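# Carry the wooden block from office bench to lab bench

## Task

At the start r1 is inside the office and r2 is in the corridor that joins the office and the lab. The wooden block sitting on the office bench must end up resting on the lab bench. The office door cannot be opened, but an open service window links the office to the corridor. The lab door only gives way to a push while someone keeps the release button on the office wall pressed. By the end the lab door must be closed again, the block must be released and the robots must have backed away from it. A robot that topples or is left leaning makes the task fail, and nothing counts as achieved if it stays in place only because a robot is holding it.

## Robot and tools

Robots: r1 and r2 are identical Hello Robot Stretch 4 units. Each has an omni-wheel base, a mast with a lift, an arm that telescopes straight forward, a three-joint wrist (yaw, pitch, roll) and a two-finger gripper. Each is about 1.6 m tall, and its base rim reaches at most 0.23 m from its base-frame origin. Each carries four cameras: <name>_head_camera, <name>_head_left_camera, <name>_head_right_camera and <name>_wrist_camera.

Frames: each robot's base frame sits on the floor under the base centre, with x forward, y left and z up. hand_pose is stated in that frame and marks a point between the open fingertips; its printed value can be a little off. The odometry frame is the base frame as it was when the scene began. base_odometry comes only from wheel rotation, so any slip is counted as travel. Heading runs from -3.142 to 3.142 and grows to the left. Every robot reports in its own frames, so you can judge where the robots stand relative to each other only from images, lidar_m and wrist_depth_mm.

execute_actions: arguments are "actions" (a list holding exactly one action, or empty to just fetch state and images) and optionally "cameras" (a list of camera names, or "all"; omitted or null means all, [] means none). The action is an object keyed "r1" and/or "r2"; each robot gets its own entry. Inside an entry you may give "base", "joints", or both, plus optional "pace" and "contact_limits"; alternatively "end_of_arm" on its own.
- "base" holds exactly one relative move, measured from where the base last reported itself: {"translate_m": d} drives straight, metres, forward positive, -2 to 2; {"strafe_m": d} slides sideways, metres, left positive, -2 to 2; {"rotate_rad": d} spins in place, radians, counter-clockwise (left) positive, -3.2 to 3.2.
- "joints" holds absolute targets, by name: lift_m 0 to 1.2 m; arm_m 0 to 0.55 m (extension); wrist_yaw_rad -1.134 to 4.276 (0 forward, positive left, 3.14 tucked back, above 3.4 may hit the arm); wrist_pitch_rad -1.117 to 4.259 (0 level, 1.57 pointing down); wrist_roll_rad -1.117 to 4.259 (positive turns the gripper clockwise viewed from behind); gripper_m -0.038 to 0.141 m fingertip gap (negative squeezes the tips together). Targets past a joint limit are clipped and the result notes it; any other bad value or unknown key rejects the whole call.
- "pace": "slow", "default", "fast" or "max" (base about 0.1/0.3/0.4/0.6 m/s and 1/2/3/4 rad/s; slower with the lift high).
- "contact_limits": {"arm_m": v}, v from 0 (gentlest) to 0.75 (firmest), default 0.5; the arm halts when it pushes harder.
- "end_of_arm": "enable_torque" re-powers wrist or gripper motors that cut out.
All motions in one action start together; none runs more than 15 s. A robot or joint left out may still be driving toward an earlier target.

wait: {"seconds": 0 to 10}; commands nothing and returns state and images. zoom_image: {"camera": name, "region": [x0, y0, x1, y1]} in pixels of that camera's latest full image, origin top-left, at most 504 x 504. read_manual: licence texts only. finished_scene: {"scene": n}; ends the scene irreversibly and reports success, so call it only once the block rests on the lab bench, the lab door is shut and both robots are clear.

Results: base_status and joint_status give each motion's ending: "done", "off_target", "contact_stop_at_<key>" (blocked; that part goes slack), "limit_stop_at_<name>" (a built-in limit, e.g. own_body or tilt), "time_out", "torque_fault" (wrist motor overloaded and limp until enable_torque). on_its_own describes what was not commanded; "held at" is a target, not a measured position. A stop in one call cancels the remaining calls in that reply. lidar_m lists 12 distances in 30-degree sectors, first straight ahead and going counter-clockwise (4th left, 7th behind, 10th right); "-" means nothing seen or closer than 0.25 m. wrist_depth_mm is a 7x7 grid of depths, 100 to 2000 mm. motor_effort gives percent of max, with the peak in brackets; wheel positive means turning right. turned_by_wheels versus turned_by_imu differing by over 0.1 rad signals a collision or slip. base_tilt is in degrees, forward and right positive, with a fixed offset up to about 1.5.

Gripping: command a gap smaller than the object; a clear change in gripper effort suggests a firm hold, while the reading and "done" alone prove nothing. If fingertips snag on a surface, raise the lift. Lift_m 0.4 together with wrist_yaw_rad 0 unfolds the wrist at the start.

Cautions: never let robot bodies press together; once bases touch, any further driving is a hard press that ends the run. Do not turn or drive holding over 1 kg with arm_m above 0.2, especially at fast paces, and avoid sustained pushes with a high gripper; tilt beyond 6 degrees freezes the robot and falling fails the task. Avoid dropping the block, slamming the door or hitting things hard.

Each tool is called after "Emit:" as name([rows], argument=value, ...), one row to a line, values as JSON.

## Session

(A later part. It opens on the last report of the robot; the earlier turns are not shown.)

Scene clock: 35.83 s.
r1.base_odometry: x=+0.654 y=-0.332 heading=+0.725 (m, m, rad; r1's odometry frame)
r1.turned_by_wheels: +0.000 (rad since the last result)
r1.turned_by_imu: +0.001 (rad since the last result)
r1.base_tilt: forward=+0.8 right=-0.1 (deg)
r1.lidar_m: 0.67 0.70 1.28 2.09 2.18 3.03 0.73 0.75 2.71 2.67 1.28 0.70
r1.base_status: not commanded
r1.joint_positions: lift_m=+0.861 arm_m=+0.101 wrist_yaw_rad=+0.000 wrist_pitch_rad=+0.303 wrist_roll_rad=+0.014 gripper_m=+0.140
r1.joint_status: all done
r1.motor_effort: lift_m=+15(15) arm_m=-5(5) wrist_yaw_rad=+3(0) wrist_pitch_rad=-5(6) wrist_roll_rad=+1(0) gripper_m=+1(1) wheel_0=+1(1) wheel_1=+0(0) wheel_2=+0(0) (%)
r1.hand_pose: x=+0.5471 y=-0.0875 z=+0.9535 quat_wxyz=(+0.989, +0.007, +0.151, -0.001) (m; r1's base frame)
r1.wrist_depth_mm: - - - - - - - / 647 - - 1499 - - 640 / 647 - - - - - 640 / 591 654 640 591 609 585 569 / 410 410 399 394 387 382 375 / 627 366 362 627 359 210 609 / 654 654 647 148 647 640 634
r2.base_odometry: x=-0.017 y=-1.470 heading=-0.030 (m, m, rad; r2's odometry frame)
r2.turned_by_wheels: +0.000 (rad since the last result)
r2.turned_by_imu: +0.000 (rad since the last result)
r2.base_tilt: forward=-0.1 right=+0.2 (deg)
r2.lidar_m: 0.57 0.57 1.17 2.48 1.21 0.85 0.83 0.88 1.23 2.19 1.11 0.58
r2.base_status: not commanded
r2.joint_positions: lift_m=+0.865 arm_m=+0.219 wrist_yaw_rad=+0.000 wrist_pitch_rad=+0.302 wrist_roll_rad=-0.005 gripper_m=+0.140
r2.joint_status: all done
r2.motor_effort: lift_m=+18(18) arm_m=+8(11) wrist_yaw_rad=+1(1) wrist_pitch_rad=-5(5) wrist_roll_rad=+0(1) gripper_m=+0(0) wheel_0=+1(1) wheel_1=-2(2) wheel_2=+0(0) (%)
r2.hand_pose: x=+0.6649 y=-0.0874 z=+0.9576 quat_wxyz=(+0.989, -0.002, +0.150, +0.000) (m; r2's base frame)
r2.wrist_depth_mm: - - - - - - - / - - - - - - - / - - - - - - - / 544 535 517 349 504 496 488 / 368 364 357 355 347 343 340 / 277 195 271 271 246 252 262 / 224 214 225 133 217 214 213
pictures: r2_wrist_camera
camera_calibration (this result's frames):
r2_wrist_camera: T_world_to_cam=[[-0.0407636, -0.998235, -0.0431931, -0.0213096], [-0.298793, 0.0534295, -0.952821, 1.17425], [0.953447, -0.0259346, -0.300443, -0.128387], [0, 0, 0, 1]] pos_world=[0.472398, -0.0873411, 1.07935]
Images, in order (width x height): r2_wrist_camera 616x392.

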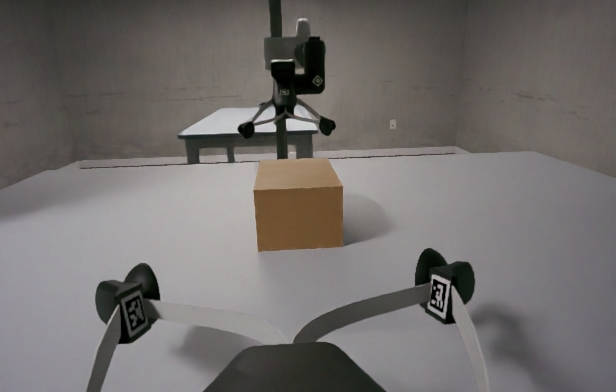

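Emit:
execute_actions([
  {"r1":{"base":{"strafe_m":-0.6},"joints":{"lift_m":0.925,"wrist_pitch_rad":0,"gripper_m":-0.01},"pace":"max"},"r2":{"base":{"strafe_m":-0.014},"joints":{"arm_m":0.395,"lift_m":0.861}}},
], cameras=["r2_wrist_camera","r1_head_right_camera"])

Emit:
execute_actions([
  {"r1":{"base":{"strafe_m":-0.5},"pace":"max"},"r2":{"joints":{"gripper_m":0.02}}},
], cameras=["r2_wrist_camera","r1_head_camera"])

Emit:
execute_actions([
  {"r1":{"base":{"strafe_m":-0.1},"pace":"max"},"r2":{"joints":{"lift_m":0.9},"pace":"fast"}},
], cameras=[])

Emit:
execute_actions([
  {"r1":{"base":{"strafe_m":-0.4},"pace":"max"},"r2":{"base":{"translate_m":-0.2},"joints":{"arm_m":0.005},"pace":"fast"}},
], cameras=["r2_wrist_camera","r1_wrist_camera","r2_head_left_camera"])

Scene clock: 39.20 s.
r1.base_odometry: x=+1.052 y=-0.781 heading=+0.725 (m, m, rad; r1's odometry frame)
r1.turned_by_wheels: +0.000 (rad since the last result)
r1.turned_by_imu: +0.000 (rad since the last result)
r1.base_tilt: forward=+0.8 right=-0.1 (deg)
r1.lidar_m: 0.66 0.69 0.96 2.69 2.81 0.78 0.71 2.91 2.13 2.07 1.28 0.92
r1.base_status: done
r1.joint_positions: lift_m=+0.925 arm_m=+0.101 wrist_yaw_rad=+0.000 wrist_pitch_rad=+0.003 wrist_roll_rad=+0.014 gripper_m=-0.010
r1.joint_status: all done
r1.motor_effort: lift_m=+20(23) arm_m=-4(4) wrist_yaw_rad=+1(2) wrist_pitch_rad=-6(12) wrist_roll_rad=+1(1) gripper_m=-9(8) wheel_0=+1(15) wheel_1=+1(12) wheel_2=+0(1) (%)
r1.hand_pose: x=+0.5602 y=-0.0874 z=+1.1023 quat_wxyz=(+1.000, +0.007, +0.001, +0.000) (m; r1's base frame)
r1.wrist_depth_mm: - - 574 564 574 564 559 / - - 564 564 559 564 559 / - - 569 564 559 554 554 / - - 559 554 554 554 549 / - 1537 564 554 549 544 539 / 820 - 554 199 549 549 539 / 615 603 525 182 544 539 535
r2.base_odometry: x=-0.017 y=-1.484 heading=-0.030 (m, m, rad; r2's odometry frame)
r2.turned_by_wheels: +0.000 (rad since the last result)
r2.turned_by_imu: -0.001 (rad since the last result)
r2.base_tilt: forward=-0.2 right=+0.2 (deg)
r2.lidar_m: 0.55 0.56 1.17 2.49 1.19 0.87 0.84 0.88 1.23 2.19 1.12 0.59
r2.base_status: done
r2.joint_positions: lift_m=+0.861 arm_m=+0.394 wrist_yaw_rad=+0.000 wrist_pitch_rad=+0.302 wrist_roll_rad=-0.005 gripper_m=+0.140
r2.joint_status: all done
r2.motor_effort: lift_m=+18(21) arm_m=+8(6) wrist_yaw_rad=+2(1) wrist_pitch_rad=-5(5) wrist_roll_rad=+0(0) gripper_m=+0(1) wheel_0=+2(11) wheel_1=-4(8) wheel_2=-1(0) (%)
r2.hand_pose: x=+0.8399 y=-0.0874 z=+0.9536 quat_wxyz=(+0.989, -0.002, +0.150, +0.000) (m; r2's base frame)
r2.wrist_depth_mm: 960 - - - - - - / - - - - - - - / - - - - - - - / 530 517 508 496 480 477 473 / 355 353 241 210 340 336 330 / 271 191 175 176 194 245 255 / 217 208 199 132 202 208 208
pictures: r1_head_right_camera, r2_wrist_camera
camera_calibration (this result's frames):
r2_wrist_camera: T_world_to_cam=[[-0.0407379, -0.998236, -0.0431936, -0.0143644], [-0.29878, 0.0534218, -0.952825, 1.22271], [0.953452, -0.0259107, -0.30043, -0.296429], [0, 0, 0, 1]] pos_world=[0.647367, -0.087339, 1.07535]
Images, in order (width x height): r1_head_right_camera 420x672, r2_wrist_camera 616x392.

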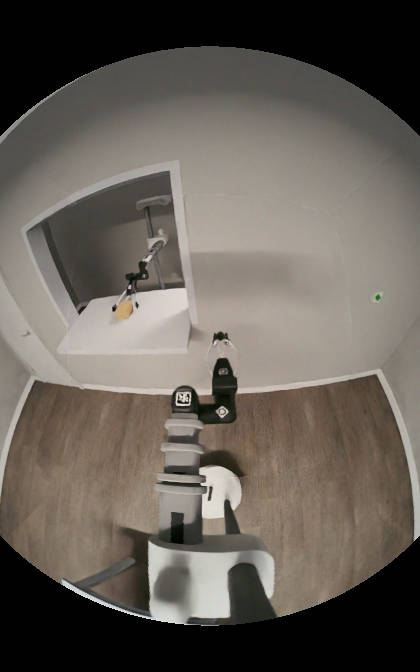

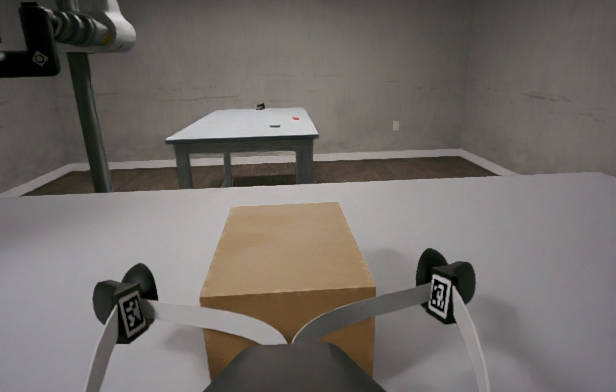

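Scene clock: 41.83 s.
r1.base_odometry: x=+1.383 y=-1.155 heading=+0.725 (m, m, rad; r1's odometry frame)
r1.turned_by_wheels: +0.000 (rad since the last result)
r1.turned_by_imu: +0.000 (rad since the last result)
r1.base_tilt: forward=+0.8 right=-0.1 (deg)
r1.lidar_m: 0.88 0.88 0.95 3.19 1.06 0.86 1.91 2.23 1.60 1.58 1.23 0.92
r1.base_status: done
r1.joint_positions: lift_m=+0.925 arm_m=+0.101 wrist_yaw_rad=+0.000 wrist_pitch_rad=+0.003 wrist_roll_rad=+0.014 gripper_m=-0.010
r1.joint_status: not commanded
r1.motor_effort: lift_m=+20(20) arm_m=-4(4) wrist_yaw_rad=+1(2) wrist_pitch_rad=-5(5) wrist_roll_rad=+0(2) gripper_m=-9(8) wheel_0=+3(14) wheel_1=-1(13) wheel_2=+0(0) (%)
r1.hand_pose: x=+0.5602 y=-0.0874 z=+1.1023 quat_wxyz=(+1.000, +0.007, +0.001, +0.000) (m; r1's base frame)
r1.wrist_depth_mm: 574 564 564 569 564 559 549 / 569 564 564 564 554 554 544 / 564 559 549 559 554 554 549 / 559 559 554 549 544 549 539 / 554 554 549 549 544 544 539 / 559 544 549 199 535 539 535 / 549 549 544 182 539 530 530
r2.base_odometry: x=-0.017 y=-1.484 heading=-0.030 (m, m, rad; r2's odometry frame)
r2.turned_by_wheels: +0.000 (rad since the last result)
r2.turned_by_imu: +0.000 (rad since the last result)
r2.base_tilt: forward=-0.3 right=+0.1 (deg)
r2.lidar_m: 0.55 0.59 1.15 2.48 1.20 0.88 0.83 0.85 1.22 2.16 1.11 0.58
r2.base_status: not commanded
r2.joint_positions: lift_m=+0.861 arm_m=+0.394 wrist_yaw_rad=+0.000 wrist_pitch_rad=+0.305 wrist_roll_rad=-0.005 gripper_m=+0.020
r2.joint_status: all done
r2.motor_effort: lift_m=+18(18) arm_m=+8(8) wrist_yaw_rad=+0(0) wrist_pitch_rad=-13(13) wrist_roll_rad=+0(0) gripper_m=-20(21) wheel_0=+2(2) wheel_1=-3(4) wheel_2=+0(0) (%)
r2.hand_pose: x=+0.8397 y=-0.0874 z=+0.9529 quat_wxyz=(+0.988, -0.002, +0.152, +0.000) (m; r2's base frame)
r2.wrist_depth_mm: - - - - - - - / - - - - - - - / - - - - - - - / 508 508 492 488 477 469 462 / 349 347 229 200 334 329 325 / 265 179 167 167 177 243 252 / 206 204 184 147 201 199 205
pictures: r1_head_camera, r2_wrist_camera
camera_calibration (this result's frames):
r2_wrist_camera: T_world_to_cam=[[-0.0409228, -0.998233, -0.0430876, -0.0143703], [-0.301239, 0.0534435, -0.95205, 1.22327], [0.95267, -0.0259808, -0.302894, -0.293456], [0, 0, 0, 1]] pos_world=[0.647477, -0.0873451, 1.07511]
Images, in order (width x height): r1_head_camera 420x560, r2_wrist_camera 616x392.

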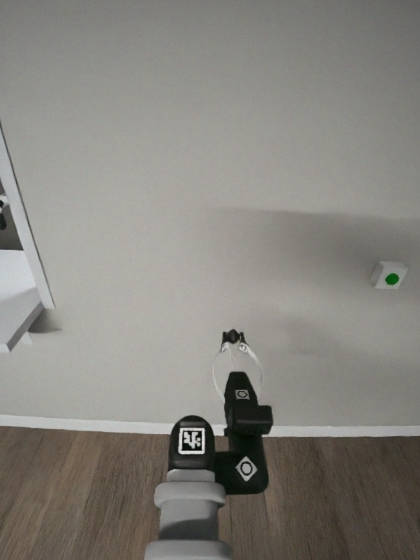

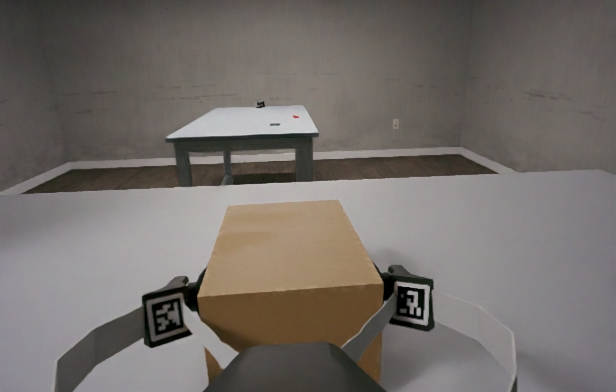

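Scene clock: 43.17 s.
r1.base_odometry: x=+1.450 y=-1.229 heading=+0.726 (m, m, rad; r1's odometry frame)
r1.turned_by_wheels: +0.000 (rad since the last result)
r1.turned_by_imu: +0.000 (rad since the last result)
r1.base_tilt: forward=+0.9 right=-0.1 (deg)
r1.lidar_m: 0.87 0.91 0.93 3.30 1.03 0.95 3.51 2.07 1.51 1.46 1.24 0.90
r1.base_status: done
r1.joint_positions: lift_m=+0.925 arm_m=+0.101 wrist_yaw_rad=+0.000 wrist_pitch_rad=+0.003 wrist_roll_rad=+0.014 gripper_m=-0.010
r1.joint_status: not commanded
r1.motor_effort: lift_m=+20(20) arm_m=-4(4) wrist_yaw_rad=+1(2) wrist_pitch_rad=-5(5) wrist_roll_rad=+1(1) gripper_m=-8(8) wheel_0=+2(13) wheel_1=+1(11) wheel_2=+0(0) (%)
r1.hand_pose: x=+0.5602 y=-0.0874 z=+1.1023 quat_wxyz=(+1.000, +0.007, +0.001, +0.000) (m; r1's base frame)
r1.wrist_depth_mm: 574 574 569 564 559 554 549 / 564 559 564 559 559 554 549 / 564 559 554 559 544 544 539 / 564 554 549 554 549 549 539 / 554 549 549 544 544 539 535 / 559 544 544 198 539 539 539 / 549 544 544 181 535 535 525
r2.base_odometry: x=-0.017 y=-1.484 heading=-0.030 (m, m, rad; r2's odometry frame)
r2.turned_by_wheels: +0.000 (rad since the last result)
r2.turned_by_imu: +0.000 (rad since the last result)
r2.base_tilt: forward=-0.2 right=+0.2 (deg)
r2.lidar_m: 0.56 0.57 1.15 2.48 1.18 0.89 0.83 0.88 1.20 2.18 1.12 0.60
r2.base_status: not commanded
r2.joint_positions: lift_m=+0.900 arm_m=+0.394 wrist_yaw_rad=+0.000 wrist_pitch_rad=+0.305 wrist_roll_rad=-0.005 gripper_m=+0.020
r2.joint_status: all done
r2.motor_effort: lift_m=+25(26) arm_m=+8(8) wrist_yaw_rad=+0(1) wrist_pitch_rad=-13(14) wrist_roll_rad=+0(0) gripper_m=-20(20) wheel_0=+2(2) wheel_1=-3(4) wheel_2=+0(0) (%)
r2.hand_pose: x=+0.8397 y=-0.0874 z=+0.9913 quat_wxyz=(+0.988, -0.002, +0.152, +0.000) (m; r2's base frame)
r2.wrist_depth_mm: - - - - - - - / - - - - - - - / - - - - - - - / - - - - - - - / 439 436 230 199 415 410 407 / 332 179 167 168 177 303 314 / 258 256 208 147 251 248 257
pictures: none
No camera images: the call's "cameras" was empty. Leave "cameras" out to get every camera's image.

Scene clock: 45.53 s.
r1.base_odometry: x=+1.715 y=-1.529 heading=+0.726 (m, m, rad; r1's odometry frame)
r1.turned_by_wheels: +0.000 (rad since the last result)
r1.turned_by_imu: +0.000 (rad since the last result)
r1.base_tilt: forward=+0.8 right=+0.0 (deg)
r1.lidar_m: 0.83 0.93 1.27 3.46 1.19 1.37 3.52 1.51 1.11 1.07 1.12 0.91
r1.base_status: done
r1.joint_positions: lift_m=+0.925 arm_m=+0.101 wrist_yaw_rad=+0.000 wrist_pitch_rad=+0.003 wrist_roll_rad=+0.014 gripper_m=-0.010
r1.joint_status: not commanded
r1.motor_effort: lift_m=+20(20) arm_m=-4(4) wrist_yaw_rad=+1(2) wrist_pitch_rad=-6(6) wrist_roll_rad=+1(1) gripper_m=-7(8) wheel_0=+4(14) wheel_1=-1(12) wheel_2=+0(0) (%)
r1.hand_pose: x=+0.5602 y=-0.0874 z=+1.1023 quat_wxyz=(+1.000, +0.007, +0.001, +0.000) (m; r1's base frame)
r1.wrist_depth_mm: 564 564 564 554 554 549 549 / 564 569 559 559 554 544 549 / 564 554 554 544 549 544 539 / 554 554 544 544 539 544 544 / 554 554 544 544 535 530 539 / 544 549 544 199 530 535 530 / 549 539 539 181 525 525 525
r2.base_odometry: x=-0.217 y=-1.478 heading=-0.030 (m, m, rad; r2's odometry frame)
r2.turned_by_wheels: +0.000 (rad since the last result)
r2.turned_by_imu: -0.001 (rad since the last result)
r2.base_tilt: forward=-0.2 right=+0.1 (deg)
r2.lidar_m: 0.75 0.80 1.43 2.40 0.90 0.66 0.64 0.68 0.92 2.19 1.40 0.78
r2.base_status: done
r2.joint_positions: lift_m=+0.900 arm_m=+0.006 wrist_yaw_rad=+0.000 wrist_pitch_rad=+0.305 wrist_roll_rad=-0.005 gripper_m=+0.020
r2.joint_status: all done
r2.motor_effort: lift_m=+24(24) arm_m=-8(7) wrist_yaw_rad=+2(3) wrist_pitch_rad=-14(14) wrist_roll_rad=+0(0) gripper_m=-20(19) wheel_0=+0(8) wheel_1=-1(9) wheel_2=-3(11) (%)
r2.hand_pose: x=+0.4524 y=-0.0875 z=+0.9912 quat_wxyz=(+0.988, -0.002, +0.152, +0.000) (m; r2's base frame)
r2.wrist_depth_mm: 741 - - - - - 732 / 723 - - - - 866 778 / 732 - - 1098 1060 831 788 / 654 647 627 615 609 597 820 / 798 809 230 199 831 866 891 / 831 180 167 167 177 891 931 / 878 904 535 147 946 976 991
pictures: r1_wrist_camera, r2_head_left_camera, r2_wrist_camera
camera_calibration (this result's frames):
r1_wrist_camera: T_world_to_cam=[[0.0168569, -0.999507, -0.0264965, -0.0616236], [0.044779, 0.0272284, -0.998626, 1.1483], [0.998855, 0.0156472, 0.0452159, -0.382496], [0, 0, 0, 1]] pos_world=[0.331677, -0.0868744, 1.16238]
r2_wrist_camera: T_world_to_cam=[[-0.0411989, -0.998222, -0.0430658, -0.0285315], [-0.301728, 0.05352, -0.951891, 1.14318], [0.952503, -0.0262227, -0.303397, 0.0876133], [0, 0, 0, 1]] pos_world=[0.260301, -0.0873662, 1.11353]
Images, in order (width x height): r1_wrist_camera 616x392, r2_head_left_camera 420x672, r2_wrist_camera 616x392.

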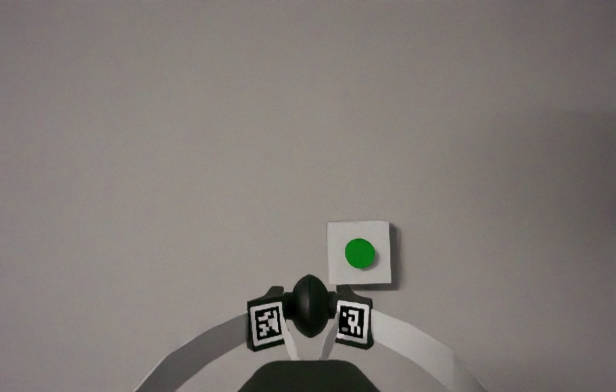

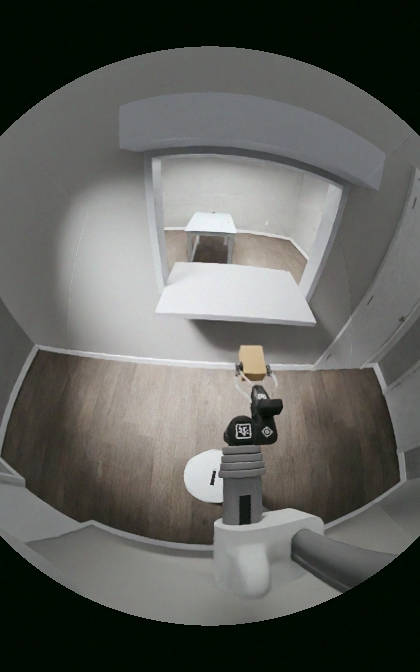

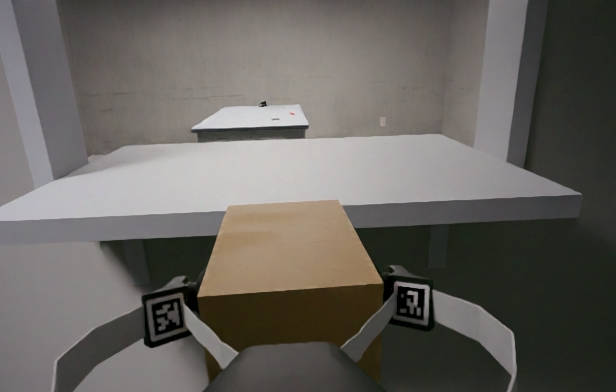

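Emit:
execute_actions([
  {"r1":{"base":{"strafe_m":-0.062},"joints":{"arm_m":0.31}},"r2":{"base":{"strafe_m":1.34},"joints":{"lift_m":0.8},"pace":"max"}},
], cameras=["r1_wrist_camera","r2_head_right_camera"])

Scene clock: 50.57 s.
r1.base_odometry: x=+1.756 y=-1.575 heading=+0.726 (m, m, rad; r1's odometry frame)
r1.turned_by_wheels: +0.000 (rad since the last result)
r1.turned_by_imu: +0.002 (rad since the last result)
r1.base_tilt: forward=+0.8 right=-0.2 (deg)
r1.lidar_m: 0.85 0.91 1.27 3.53 1.24 1.45 3.51 1.41 1.05 1.00 1.06 0.91
r1.base_status: done
r1.joint_positions: lift_m=+0.925 arm_m=+0.309 wrist_yaw_rad=+0.000 wrist_pitch_rad=+0.002 wrist_roll_rad=+0.014 gripper_m=-0.010
r1.joint_status: all done
r1.motor_effort: lift_m=+20(20) arm_m=+4(4) wrist_yaw_rad=+2(3) wrist_pitch_rad=-5(6) wrist_roll_rad=+1(1) gripper_m=-8(9) wheel_0=+4(12) wheel_1=-2(10) wheel_2=+0(0) (%)
r1.hand_pose: x=+0.7686 y=-0.0874 z=+1.1024 quat_wxyz=(+1.000, +0.007, +0.001, +0.000) (m; r1's base frame)
r1.wrist_depth_mm: 351 351 347 345 343 343 342 / 349 349 345 343 342 338 340 / 347 345 343 340 342 338 334 / 347 343 340 338 338 334 334 / 342 340 338 298 334 332 332 / 340 338 334 199 332 329 329 / 338 336 336 181 330 329 327
r2.base_odometry: x=-0.177 y=-0.138 heading=-0.030 (m, m, rad; r2's odometry frame)
r2.turned_by_wheels: +0.000 (rad since the last result)
r2.turned_by_imu: -0.002 (rad since the last result)
r2.base_tilt: forward=-0.3 right=+0.1 (deg)
r2.lidar_m: 0.98 1.04 1.20 1.15 0.87 0.72 0.68 0.69 0.92 2.64 1.24 1.03
r2.base_status: done
r2.joint_positions: lift_m=+0.800 arm_m=+0.006 wrist_yaw_rad=+0.000 wrist_pitch_rad=+0.305 wrist_roll_rad=-0.005 gripper_m=+0.020
r2.joint_status: all done
r2.motor_effort: lift_m=+21(18) arm_m=-8(8) wrist_yaw_rad=+0(2) wrist_pitch_rad=-14(15) wrist_roll_rad=+0(0) gripper_m=-22(21) wheel_0=+1(12) wheel_1=+0(9) wheel_2=-1(2) (%)
r2.hand_pose: x=+0.4525 y=-0.0874 z=+0.8916 quat_wxyz=(+0.988, -0.002, +0.152, +0.000) (m; r2's base frame)
r2.wrist_depth_mm: 691 699 699 707 741 741 750 / 732 732 732 750 759 768 788 / 750 768 778 778 798 798 831 / 788 798 809 809 831 842 854 / 831 842 230 199 866 878 904 / 866 179 167 167 177 917 976 / 904 917 173 147 976 991 1008
pictures: r1_wrist_camera, r2_head_right_camera
camera_calibration (this result's frames):
r1_wrist_camera: T_world_to_cam=[[0.0169773, -0.999505, -0.0264927, -0.0651987], [0.0449963, 0.0272334, -0.998616, 1.13885], [0.998843, 0.0157617, 0.0454363, -0.590903], [0, 0, 0, 1]] pos_world=[0.540082, -0.0868675, 1.16239]
Images, in order (width x height): r1_wrist_camera 616x392, r2_head_right_camera 420x672.

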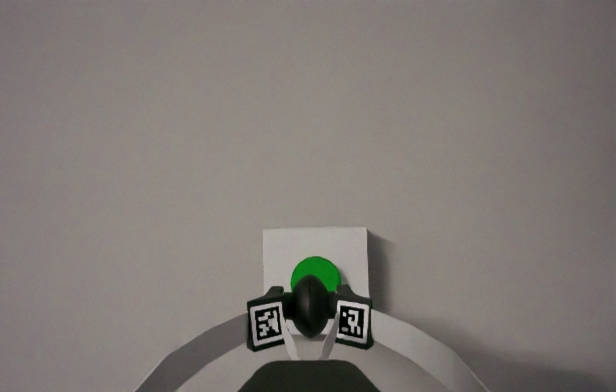

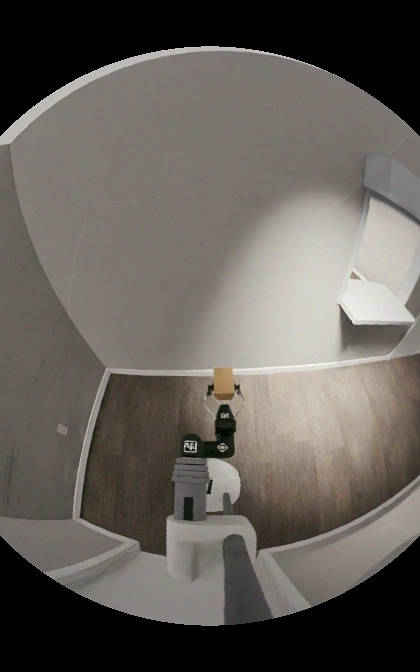

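Emit:
execute_actions([
  {"r1":{"base":{"strafe_m":-0.005},"joints":{"arm_m":0.372},"pace":"slow"},"r2":{"base":{"translate_m":-0.49},"pace":"fast"}},
], cameras=["r1_wrist_camera","r2_head_right_camera"])

Scene clock: 53.63 s.
r1.base_odometry: x=+1.759 y=-1.578 heading=+0.726 (m, m, rad; r1's odometry frame)
r1.turned_by_wheels: +0.000 (rad since the last result)
r1.turned_by_imu: +0.002 (rad since the last result)
r1.base_tilt: forward=+0.8 right=-0.1 (deg)
r1.lidar_m: 0.86 0.93 1.27 3.52 1.24 1.47 3.53 1.38 1.05 1.00 1.05 0.90
r1.base_status: done
r1.joint_positions: lift_m=+0.925 arm_m=+0.370 wrist_yaw_rad=-0.003 wrist_pitch_rad=+0.002 wrist_roll_rad=+0.014 gripper_m=-0.010
r1.joint_status: all done
r1.motor_effort: lift_m=+20(20) arm_m=+8(9) wrist_yaw_rad=+10(11) wrist_pitch_rad=-4(5) wrist_roll_rad=+1(1) gripper_m=-6(8) wheel_0=+6(9) wheel_1=-2(7) wheel_2=+0(1) (%)
r1.hand_pose: x=+0.8296 y=-0.0883 z=+1.1024 quat_wxyz=(+1.000, +0.007, +0.001, -0.002) (m; r1's base frame)
r1.wrist_depth_mm: 289 286 286 283 285 281 279 / 285 285 283 282 281 279 278 / 285 282 282 282 278 278 277 / 282 282 282 278 278 274 276 / 281 278 278 238 274 274 273 / 279 278 277 200 274 272 271 / 276 276 236 182 254 271 268
r2.base_odometry: x=-0.667 y=-0.123 heading=-0.030 (m, m, rad; r2's odometry frame)
r2.turned_by_wheels: +0.000 (rad since the last result)
r2.turned_by_imu: -0.001 (rad since the last result)
r2.base_tilt: forward=-0.2 right=+0.1 (deg)
r2.lidar_m: 1.49 1.59 1.21 0.56 0.32 0.25 - 0.25 0.31 0.59 1.82 1.56
r2.base_status: done
r2.joint_positions: lift_m=+0.800 arm_m=+0.006 wrist_yaw_rad=+0.000 wrist_pitch_rad=+0.305 wrist_roll_rad=-0.005 gripper_m=+0.020
r2.joint_status: not commanded
r2.motor_effort: lift_m=+21(21) arm_m=-8(8) wrist_yaw_rad=+0(1) wrist_pitch_rad=-14(13) wrist_roll_rad=+1(0) gripper_m=-20(20) wheel_0=-1(7) wheel_1=-1(7) wheel_2=-1(12) (%)
r2.hand_pose: x=+0.4525 y=-0.0874 z=+0.8916 quat_wxyz=(+0.988, -0.002, +0.152, +0.000) (m; r2's base frame)
r2.wrist_depth_mm: 1138 1138 1160 1160 1205 1205 - / 1182 1160 1205 1229 1255 1255 1281 / 1255 1255 1229 1281 1281 1308 1336 / 1281 1308 1308 1336 1366 1397 1397 / 1308 1336 230 198 1430 1430 1499 / 1430 179 167 168 177 1499 1537 / 1366 1336 723 147 1308 1308 1336
pictures: r1_wrist_camera, r2_head_right_camera
camera_calibration (this result's frames):
r1_wrist_camera: T_world_to_cam=[[0.0139128, -0.999552, -0.0264923, -0.0645809], [0.0451012, 0.0270952, -0.998615, 1.13603], [0.998886, 0.0126987, 0.0454579, -0.65219], [0, 0, 0, 1]] pos_world=[0.601126, -0.0870511, 1.1624]
Images, in order (width x height): r1_wrist_camera 616x392, r2_head_right_camera 420x672.

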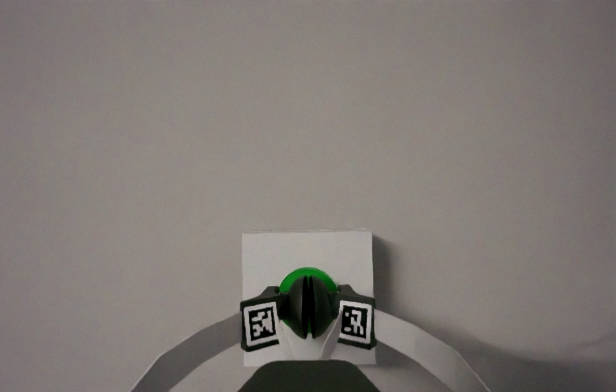

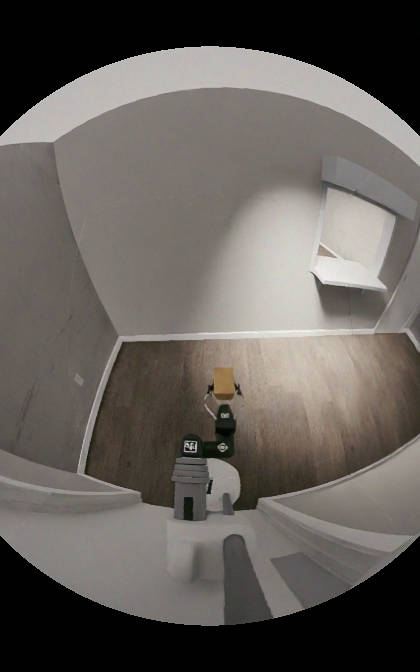

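Emit:
execute_actions([
  {"r1":{"joints":{"arm_m":0.374}},"r2":{"base":{"translate_m":-0.06},"pace":"slow"}},
], cameras=[])

Emit:
execute_actions([
  {"r2":{"base":{"translate_m":-0.79}}},
], cameras=["r2_head_right_camera","r2_head_left_camera"])

Scene clock: 55.87 s.
r1.base_odometry: x=+1.759 y=-1.578 heading=+0.726 (m, m, rad; r1's odometry frame)
r1.turned_by_wheels: +0.000 (rad since the last result)
r1.turned_by_imu: +0.001 (rad since the last result)
r1.base_tilt: forward=+0.6 right=-0.1 (deg)
r1.lidar_m: 0.87 0.92 1.27 3.52 1.28 1.48 3.49 1.39 1.05 1.00 1.06 0.92
r1.base_status: not commanded
r1.joint_positions: lift_m=+0.925 arm_m=+0.372 wrist_yaw_rad=-0.004 wrist_pitch_rad=+0.002 wrist_roll_rad=+0.014 gripper_m=-0.010
r1.joint_status: all done
r1.on_its_own: wrist_yaw_rad is at rest, and its effort (+14) is outside its rest range (-13 to +13)
r1.motor_effort: lift_m=+20(20) arm_m=+10(11) wrist_yaw_rad=+14(14) wrist_pitch_rad=-4(5) wrist_roll_rad=+1(1) gripper_m=-6(5) wheel_0=+6(6) wheel_1=-1(2) wheel_2=-2(2) (%)
r1.hand_pose: x=+0.8313 y=-0.0886 z=+1.1024 quat_wxyz=(+1.000, +0.007, +0.001, -0.002) (m; r1's base frame)
r1.wrist_depth_mm: 286 287 285 283 282 281 279 / 286 282 283 282 281 278 277 / 283 282 282 279 278 277 276 / 282 279 279 278 277 274 272 / 279 279 277 236 272 273 273 / 277 277 274 202 272 272 270 / 276 274 235 153 270 270 271
r2.base_odometry: x=-0.726 y=-0.121 heading=-0.031 (m, m, rad; r2's odometry frame)
r2.turned_by_wheels: +0.000 (rad since the last result)
r2.turned_by_imu: -0.001 (rad since the last result)
r2.base_tilt: forward=-0.2 right=+0.0 (deg)
r2.lidar_m: 1.54 1.62 1.21 0.54 0.26 0.25 - 0.25 0.31 0.37 1.87 1.60
r2.base_status: done
r2.joint_positions: lift_m=+0.800 arm_m=+0.006 wrist_yaw_rad=+0.000 wrist_pitch_rad=+0.305 wrist_roll_rad=-0.005 gripper_m=+0.020
r2.joint_status: not commanded
r2.motor_effort: lift_m=+21(21) arm_m=-8(8) wrist_yaw_rad=+0(1) wrist_pitch_rad=-13(14) wrist_roll_rad=+0(0) gripper_m=-20(21) wheel_0=-4(5) wheel_1=-5(11) wheel_2=+4(15) (%)
r2.hand_pose: x=+0.4524 y=-0.0874 z=+0.8916 quat_wxyz=(+0.988, -0.002, +0.152, +0.000) (m; r2's base frame)
r2.wrist_depth_mm: 1138 1205 1182 1205 1229 1229 - / 1229 1255 1308 1281 1308 1336 - / 1255 1308 1308 1336 1336 1430 1397 / 1366 1336 1397 1366 1430 1430 1499 / 1397 1430 230 199 1464 1537 1537 / 1464 179 167 167 177 1576 1576 / 1366 1336 732 147 1308 1308 1336
pictures: none
No camera images: the call's "cameras" was empty. Leave "cameras" out to get every camera's image.

Scene clock: 59.97 s.
r1.base_odometry: x=+1.759 y=-1.578 heading=+0.726 (m, m, rad; r1's odometry frame)
r1.turned_by_wheels: +0.000 (rad since the last result)
r1.turned_by_imu: +0.002 (rad since the last result)
r1.base_tilt: forward=+0.8 right=-0.2 (deg)
r1.lidar_m: 0.87 0.91 1.27 3.52 1.27 1.48 3.50 1.37 1.04 1.00 1.07 0.91
r1.base_status: not commanded
r1.joint_positions: lift_m=+0.925 arm_m=+0.372 wrist_yaw_rad=-0.004 wrist_pitch_rad=+0.002 wrist_roll_rad=+0.014 gripper_m=-0.010
r1.joint_status: not commanded
r1.on_its_own: wrist_yaw_rad is at rest, and its effort (+14) is outside its rest range (-13 to +13)
r1.motor_effort: lift_m=+20(20) arm_m=+10(10) wrist_yaw_rad=+14(14) wrist_pitch_rad=-5(5) wrist_roll_rad=+1(1) gripper_m=-4(6) wheel_0=+6(6) wheel_1=-1(1) wheel_2=-2(2) (%)
r1.hand_pose: x=+0.8313 y=-0.0886 z=+1.1024 quat_wxyz=(+1.000, +0.007, +0.001, -0.002) (m; r1's base frame)
r1.wrist_depth_mm: 289 286 285 285 282 282 278 / 285 286 282 279 281 279 278 / 285 282 281 278 278 277 277 / 282 279 279 278 277 274 273 / 281 279 276 237 274 273 273 / 278 277 274 202 273 271 272 / 274 273 236 153 268 268 267
r2.base_odometry: x=-1.516 y=-0.097 heading=-0.031 (m, m, rad; r2's odometry frame)
r2.turned_by_wheels: -0.001 (rad since the last result)
r2.turned_by_imu: -0.001 (rad since the last result)
r2.base_tilt: forward=-0.2 right=+0.1 (deg)
r2.lidar_m: 2.32 0.65 0.25 0.25 - - 1.90 1.12 0.79 0.83 0.79 0.62
r2.base_status: done
r2.joint_positions: lift_m=+0.800 arm_m=+0.006 wrist_yaw_rad=+0.000 wrist_pitch_rad=+0.305 wrist_roll_rad=-0.005 gripper_m=+0.020
r2.joint_status: not commanded
r2.motor_effort: lift_m=+21(21) arm_m=-7(8) wrist_yaw_rad=+1(1) wrist_pitch_rad=-14(14) wrist_roll_rad=+0(0) gripper_m=-20(19) wheel_0=-4(12) wheel_1=-3(12) wheel_2=+0(14) (%)
r2.hand_pose: x=+0.4524 y=-0.0874 z=+0.8916 quat_wxyz=(+0.988, -0.002, +0.152, +0.000) (m; r2's base frame)
r2.wrist_depth_mm: 1863 1863 1921 1921 1921 - 342 / 1921 1921 - - - - 345 / - - - - - - 351 / - - - - - - 359 / - - 229 199 - 496 370 / 1756 179 167 167 177 418 384 / 1397 1336 732 147 1308 484 407
pictures: r2_head_left_camera, r2_head_right_camera
Images, in order (width x height): r2_head_left_camera 420x672, r2_head_right_camera 420x672.

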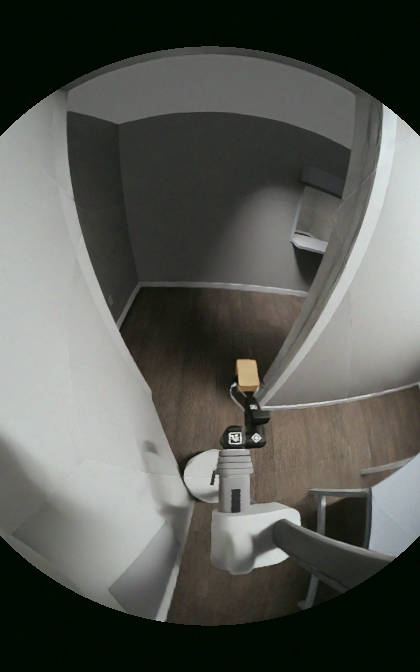

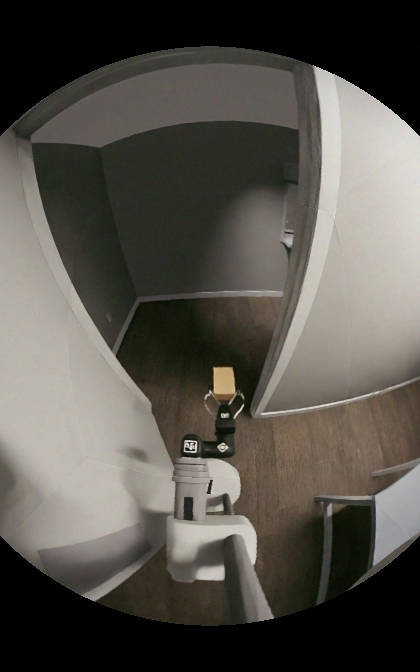

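Emit:
execute_actions([
  {"r1":{"joints":{"arm_m":0.02}},"r2":{"base":{"rotate_rad":-1.98}}},
], cameras=["r2_head_left_camera"])

Emit:
execute_actions([
  {"r2":{"base":{"translate_m":0.42},"joints":{"arm_m":0.22,"lift_m":0.75}}},
], cameras=["r2_head_left_camera","r2_wrist_camera"])

Scene clock: 62.53 s.
r1.base_odometry: x=+1.759 y=-1.578 heading=+0.726 (m, m, rad; r1's odometry frame)
r1.turned_by_wheels: +0.000 (rad since the last result)
r1.turned_by_imu: +0.001 (rad since the last result)
r1.base_tilt: forward=+0.6 right=-0.1 (deg)
r1.lidar_m: 0.84 0.92 1.28 3.50 1.29 1.50 3.51 1.40 1.04 1.01 1.05 0.91
r1.base_status: not commanded
r1.joint_positions: lift_m=+0.925 arm_m=+0.021 wrist_yaw_rad=+0.000 wrist_pitch_rad=+0.002 wrist_roll_rad=+0.014 gripper_m=-0.010
r1.joint_status: all done
r1.motor_effort: lift_m=+20(20) arm_m=-5(9) wrist_yaw_rad=+2(14) wrist_pitch_rad=-5(5) wrist_roll_rad=+2(1) gripper_m=-9(8) wheel_0=+6(6) wheel_1=-1(1) wheel_2=-2(2) (%)
r1.hand_pose: x=+0.4802 y=-0.0874 z=+1.1023 quat_wxyz=(+1.000, +0.007, +0.001, +0.000) (m; r1's base frame)
r1.wrist_depth_mm: 647 647 640 627 640 634 627 / 647 640 634 634 627 627 627 / 640 640 627 634 621 627 621 / 634 634 621 627 621 621 615 / 627 627 627 585 621 615 603 / 627 621 621 198 609 609 609 / 621 627 609 182 609 603 597
r2.base_odometry: x=-1.516 y=-0.097 heading=-2.011 (m, m, rad; r2's odometry frame)
r2.turned_by_wheels: -1.979 (rad since the last result)
r2.turned_by_imu: -1.949 (rad since the last result)
r2.base_tilt: forward=-0.2 right=+0.1 (deg)
r2.lidar_m: 0.76 1.50 0.70 0.64 2.31 0.51 0.25 0.25 1.63 1.94 1.89 0.99
r2.base_status: done
r2.joint_positions: lift_m=+0.800 arm_m=+0.006 wrist_yaw_rad=+0.000 wrist_pitch_rad=+0.305 wrist_roll_rad=-0.005 gripper_m=+0.020
r2.joint_status: not commanded
r2.motor_effort: lift_m=+22(22) arm_m=-6(7) wrist_yaw_rad=+1(3) wrist_pitch_rad=-13(14) wrist_roll_rad=+0(0) gripper_m=-20(20) wheel_0=+4(5) wheel_1=+1(12) wheel_2=+3(12) (%)
r2.hand_pose: x=+0.4522 y=-0.0875 z=+0.8916 quat_wxyz=(+0.988, -0.002, +0.152, +0.000) (m; r2's base frame)
r2.wrist_depth_mm: - - - - - 1921 1618 / - - - - - - 1618 / - - - 1430 1366 1336 1281 / - - 798 788 854 1060 1661 / - - 229 200 - - 1808 / 1756 179 166 168 177 1618 1537 / 1366 1336 442 147 1118 1281 1336
pictures: r2_head_left_camera
Images, in order (width x height): r2_head_left_camera 420x672.

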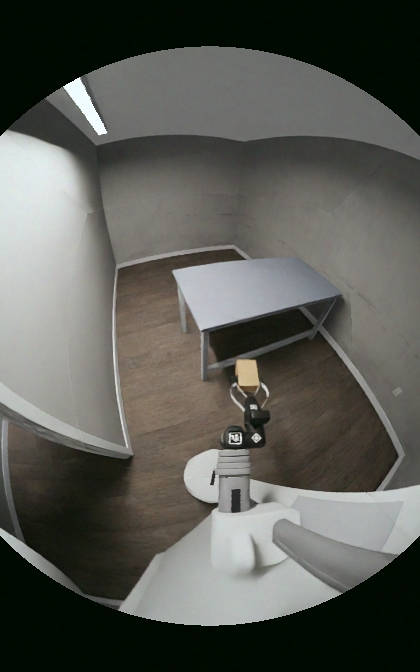

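Scene clock: 65.43 s.
r1.base_odometry: x=+1.759 y=-1.578 heading=+0.726 (m, m, rad; r1's odometry frame)
r1.turned_by_wheels: +0.000 (rad since the last result)
r1.turned_by_imu: +0.001 (rad since the last result)
r1.base_tilt: forward=+0.8 right=+0.0 (deg)
r1.lidar_m: 0.84 0.89 1.29 3.49 1.26 1.48 3.51 1.38 1.05 1.01 1.05 0.92
r1.base_status: not commanded
r1.joint_positions: lift_m=+0.925 arm_m=+0.021 wrist_yaw_rad=+0.000 wrist_pitch_rad=+0.002 wrist_roll_rad=+0.014 gripper_m=-0.010
r1.joint_status: not commanded
r1.motor_effort: lift_m=+20(20) arm_m=-5(5) wrist_yaw_rad=+2(2) wrist_pitch_rad=-6(5) wrist_roll_rad=+1(1) gripper_m=-8(7) wheel_0=+6(6) wheel_1=-1(1) wheel_2=-2(2) (%)
r1.hand_pose: x=+0.4802 y=-0.0874 z=+1.1023 quat_wxyz=(+1.000, +0.007, +0.001, +0.000) (m; r1's base frame)
r1.wrist_depth_mm: 654 647 640 647 634 634 627 / 647 627 640 634 640 627 621 / 647 634 634 621 627 621 621 / 640 627 627 627 621 621 615 / 634 627 621 597 615 615 609 / 627 621 621 199 615 615 603 / 615 621 615 181 609 597 603
r2.base_odometry: x=-1.694 y=-0.477 heading=-2.010 (m, m, rad; r2's odometry frame)
r2.turned_by_wheels: +0.000 (rad since the last result)
r2.turned_by_imu: +0.000 (rad since the last result)
r2.base_tilt: forward=-0.3 right=+0.1 (deg)
r2.lidar_m: 0.38 0.42 0.93 0.71 0.63 0.76 1.20 1.57 1.70 1.78 1.04 0.50
r2.base_status: done
r2.joint_positions: lift_m=+0.750 arm_m=+0.219 wrist_yaw_rad=+0.000 wrist_pitch_rad=+0.305 wrist_roll_rad=-0.005 gripper_m=+0.020
r2.joint_status: all done
r2.motor_effort: lift_m=+19(16) arm_m=+8(7) wrist_yaw_rad=+0(2) wrist_pitch_rad=-13(14) wrist_roll_rad=+0(1) gripper_m=-19(20) wheel_0=+2(4) wheel_1=+3(5) wheel_2=+0(9) (%)
r2.hand_pose: x=+0.6647 y=-0.0874 z=+0.8417 quat_wxyz=(+0.988, -0.002, +0.152, +0.000) (m; r2's base frame)
r2.wrist_depth_mm: - - - - - 1661 1397 / - - - - - 1708 1430 / - - - - - 1025 1008 / 661 640 634 621 603 597 580 / 445 442 230 198 424 421 413 / 340 179 167 168 177 306 319 / 262 260 210 148 254 252 259
pictures: r2_head_left_camera, r2_wrist_camera
camera_calibration (this result's frames):
r2_wrist_camera: T_world_to_cam=[[-0.040887, -0.998235, -0.0430739, -0.0263442], [-0.301462, 0.0534257, -0.95198, 1.06481], [0.952601, -0.0259384, -0.303115, -0.16019], [0, 0, 0, 1]] pos_world=[0.472521, -0.0873412, 0.96399]
Images, in order (width x height): r2_head_left_camera 420x672, r2_wrist_camera 616x392.

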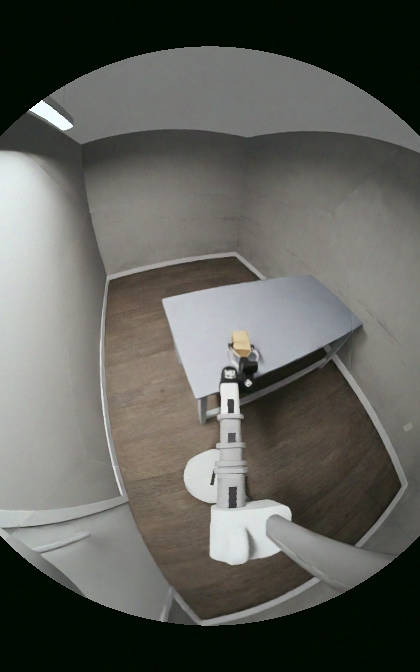

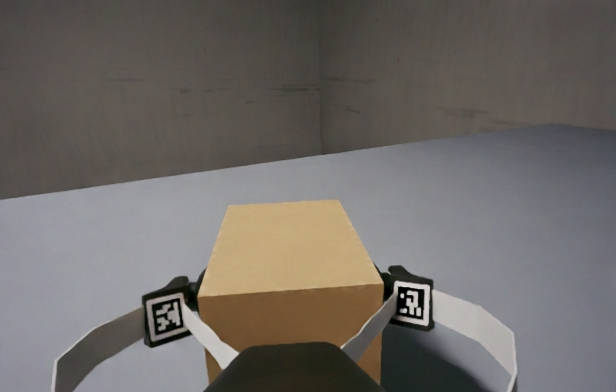

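Emit:
execute_actions([
  {"r2":{"joints":{"lift_m":0.709}}},
], cameras=[])

Emit:
execute_actions([
  {"r2":{"joints":{"gripper_m":0.135}}},
], cameras=[])

Emit:
execute_actions([
  {"r2":{"base":{"translate_m":-0.25},"joints":{"arm_m":0.01},"pace":"fast"}},
], cameras=["r2_head_left_camera","r2_wrist_camera"])

Scene clock: 66.77 s.
r1.base_odometry: x=+1.759 y=-1.578 heading=+0.726 (m, m, rad; r1's odometry frame)
r1.turned_by_wheels: +0.000 (rad since the last result)
r1.turned_by_imu: +0.001 (rad since the last result)
r1.base_tilt: forward=+0.8 right=-0.1 (deg)
r1.lidar_m: 0.84 0.90 1.27 3.49 1.26 1.47 3.50 1.38 1.04 1.00 1.05 0.90
r1.base_status: not commanded
r1.joint_positions: lift_m=+0.925 arm_m=+0.021 wrist_yaw_rad=+0.000 wrist_pitch_rad=+0.002 wrist_roll_rad=+0.014 gripper_m=-0.010
r1.joint_status: not commanded
r1.motor_effort: lift_m=+20(20) arm_m=-5(5) wrist_yaw_rad=+2(2) wrist_pitch_rad=-4(6) wrist_roll_rad=+0(1) gripper_m=-8(8) wheel_0=+6(6) wheel_1=-1(1) wheel_2=-2(2) (%)
r1.hand_pose: x=+0.4802 y=-0.0874 z=+1.1023 quat_wxyz=(+1.000, +0.007, +0.001, +0.000) (m; r1's base frame)
r1.wrist_depth_mm: 654 640 647 634 627 627 627 / 640 634 634 627 621 621 621 / 640 627 627 627 621 627 621 / 640 634 634 627 627 615 615 / 621 627 621 585 621 615 615 / 615 621 621 198 615 609 603 / 621 615 621 181 609 603 603
r2.base_odometry: x=-1.694 y=-0.477 heading=-2.010 (m, m, rad; r2's odometry frame)
r2.turned_by_wheels: +0.000 (rad since the last result)
r2.turned_by_imu: +0.000 (rad since the last result)
r2.base_tilt: forward=-0.2 right=+0.2 (deg)
r2.lidar_m: 0.41 0.42 0.93 0.71 0.66 0.79 1.23 1.55 1.72 1.79 1.10 0.50
r2.base_status: not commanded
r2.joint_positions: lift_m=+0.709 arm_m=+0.219 wrist_yaw_rad=+0.000 wrist_pitch_rad=+0.305 wrist_roll_rad=-0.005 gripper_m=+0.020
r2.joint_status: all done
r2.motor_effort: lift_m=+18(16) arm_m=+8(8) wrist_yaw_rad=-1(0) wrist_pitch_rad=-14(14) wrist_roll_rad=+0(0) gripper_m=-20(20) wheel_0=+2(2) wheel_1=+3(3) wheel_2=+0(0) (%)
r2.hand_pose: x=+0.6647 y=-0.0874 z=+0.8008 quat_wxyz=(+0.988, -0.002, +0.152, +0.000) (m; r2's base frame)
r2.wrist_depth_mm: - - - - - 1708 1366 / - - - - - 1756 1430 / - - - 878 842 809 788 / 521 512 500 488 477 473 466 / 353 347 230 198 334 329 325 / 267 179 167 168 177 243 253 / 207 206 185 147 202 200 206
pictures: none
No camera images: the call's "cameras" was empty. Leave "cameras" out to get every camera's image.

Scene clock: 68.87 s.
r1.base_odometry: x=+1.759 y=-1.578 heading=+0.726 (m, m, rad; r1's odometry frame)
r1.turned_by_wheels: +0.000 (rad since the last result)
r1.turned_by_imu: +0.001 (rad since the last result)
r1.base_tilt: forward=+0.9 right=-0.1 (deg)
r1.lidar_m: 0.84 0.93 1.26 3.49 1.28 1.49 3.49 1.38 1.04 1.01 1.04 0.91
r1.base_status: not commanded
r1.joint_positions: lift_m=+0.925 arm_m=+0.021 wrist_yaw_rad=+0.000 wrist_pitch_rad=+0.002 wrist_roll_rad=+0.014 gripper_m=-0.010
r1.joint_status: not commanded
r1.motor_effort: lift_m=+20(20) arm_m=-5(5) wrist_yaw_rad=+2(0) wrist_pitch_rad=-6(5) wrist_roll_rad=+1(1) gripper_m=-8(9) wheel_0=+6(6) wheel_1=-1(1) wheel_2=-2(2) (%)
r1.hand_pose: x=+0.4802 y=-0.0874 z=+1.1023 quat_wxyz=(+1.000, +0.007, +0.001, +0.000) (m; r1's base frame)
r1.wrist_depth_mm: 647 647 647 640 634 634 634 / 640 640 634 640 634 627 621 / 640 634 640 627 627 615 615 / 640 627 634 621 627 621 615 / 640 634 621 585 615 621 615 / 627 615 621 199 603 609 603 / 621 627 615 182 609 603 597
r2.base_odometry: x=-1.694 y=-0.477 heading=-2.010 (m, m, rad; r2's odometry frame)
r2.turned_by_wheels: +0.000 (rad since the last result)
r2.turned_by_imu: +0.000 (rad since the last result)
r2.base_tilt: forward=-0.2 right=+0.1 (deg)
r2.lidar_m: 0.39 0.39 0.89 0.68 0.64 0.80 1.20 1.55 1.67 1.79 1.06 0.54
r2.base_status: not commanded
r2.joint_positions: lift_m=+0.709 arm_m=+0.219 wrist_yaw_rad=+0.000 wrist_pitch_rad=+0.303 wrist_roll_rad=-0.005 gripper_m=+0.135
r2.joint_status: all done
r2.motor_effort: lift_m=+18(19) arm_m=+8(8) wrist_yaw_rad=+1(0) wrist_pitch_rad=-6(14) wrist_roll_rad=+0(0) gripper_m=+1(20) wheel_0=+2(2) wheel_1=+3(3) wheel_2=+0(0) (%)
r2.hand_pose: x=+0.6649 y=-0.0874 z=+0.8015 quat_wxyz=(+0.989, -0.002, +0.151, +0.000) (m; r2's base frame)
r2.wrist_depth_mm: - - - - - 1708 1366 / - - - - - 1708 1430 / - - - - 866 831 831 / 530 517 504 500 488 480 477 / 357 353 244 212 342 334 330 / 272 194 180 186 195 246 256 / 218 208 204 131 208 208 208
pictures: none
No camera images: the call's "cameras" was empty. Leave "cameras" out to get every camera's image.

Scene clock: 70.80 s.
r1.base_odometry: x=+1.759 y=-1.578 heading=+0.726 (m, m, rad; r1's odometry frame)
r1.turned_by_wheels: +0.000 (rad since the last result)
r1.turned_by_imu: +0.001 (rad since the last result)
r1.base_tilt: forward=+0.8 right=+0.0 (deg)
r1.lidar_m: 0.83 0.92 1.26 3.49 1.25 1.46 3.52 1.38 1.04 1.00 1.06 0.92
r1.base_status: not commanded
r1.joint_positions: lift_m=+0.925 arm_m=+0.021 wrist_yaw_rad=+0.000 wrist_pitch_rad=+0.002 wrist_roll_rad=+0.014 gripper_m=-0.010
r1.joint_status: not commanded
r1.motor_effort: lift_m=+20(20) arm_m=-5(5) wrist_yaw_rad=+2(1) wrist_pitch_rad=-5(5) wrist_roll_rad=+1(1) gripper_m=-10(7) wheel_0=+6(5) wheel_1=-1(1) wheel_2=-2(2) (%)
r1.hand_pose: x=+0.4802 y=-0.0874 z=+1.1023 quat_wxyz=(+1.000, +0.007, +0.001, +0.000) (m; r1's base frame)
r1.wrist_depth_mm: 654 640 640 627 627 627 634 / 647 634 640 634 634 621 627 / 640 640 634 627 621 621 621 / 640 627 627 627 621 621 615 / 627 627 621 580 615 609 609 / 627 615 615 199 603 603 603 / 621 621 615 181 603 603 603
r2.base_odometry: x=-1.588 y=-0.251 heading=-2.011 (m, m, rad; r2's odometry frame)
r2.turned_by_wheels: +0.000 (rad since the last result)
r2.turned_by_imu: -0.001 (rad since the last result)
r2.base_tilt: forward=-0.3 right=+0.1 (deg)
r2.lidar_m: 0.64 1.10 0.81 0.57 0.61 0.69 1.06 1.32 1.45 1.88 1.73 0.81
r2.base_status: done
r2.joint_positions: lift_m=+0.709 arm_m=+0.011 wrist_yaw_rad=+0.000 wrist_pitch_rad=+0.302 wrist_roll_rad=-0.005 gripper_m=+0.135
r2.joint_status: all done
r2.motor_effort: lift_m=+18(18) arm_m=-8(10) wrist_yaw_rad=+1(1) wrist_pitch_rad=-5(6) wrist_roll_rad=+0(0) gripper_m=+1(2) wheel_0=-2(4) wheel_1=-2(8) wheel_2=-1(11) (%)
r2.hand_pose: x=+0.4577 y=-0.0875 z=+0.8015 quat_wxyz=(+0.989, -0.002, +0.151, +0.000) (m; r2's base frame)
r2.wrist_depth_mm: - - - - - 1921 1576 / - - - - - 1808 1537 / - 976 931 778 878 854 842 / - 521 512 554 621 1756 1618 / - 466 530 1863 - 1863 1708 / 1618 194 1618 1537 1397 1464 1499 / 1281 512 1281 131 1255 1025 1182
pictures: r2_head_left_camera, r2_wrist_camera
camera_calibration (this result's frames):
r2_wrist_camera: T_world_to_cam=[[-0.0410409, -0.998224, -0.0431804, -0.0364575], [-0.29898, 0.0535059, -0.952758, 0.963613], [0.953376, -0.026192, -0.300645, 0.022468], [0, 0, 0, 1]] pos_world=[0.265184, -0.0873632, 0.92327]
Images, in order (width x height): r2_head_left_camera 420x672, r2_wrist_camera 616x392.

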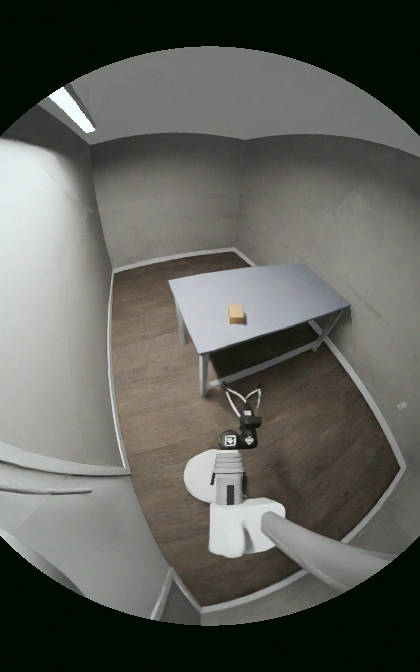

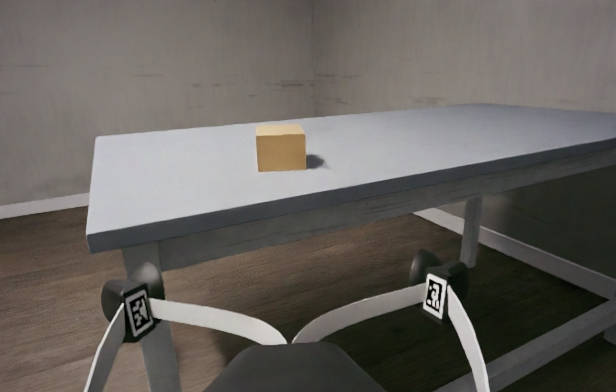

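Emit:
finished_scene(scene=2)

The scene is finished: the task was done.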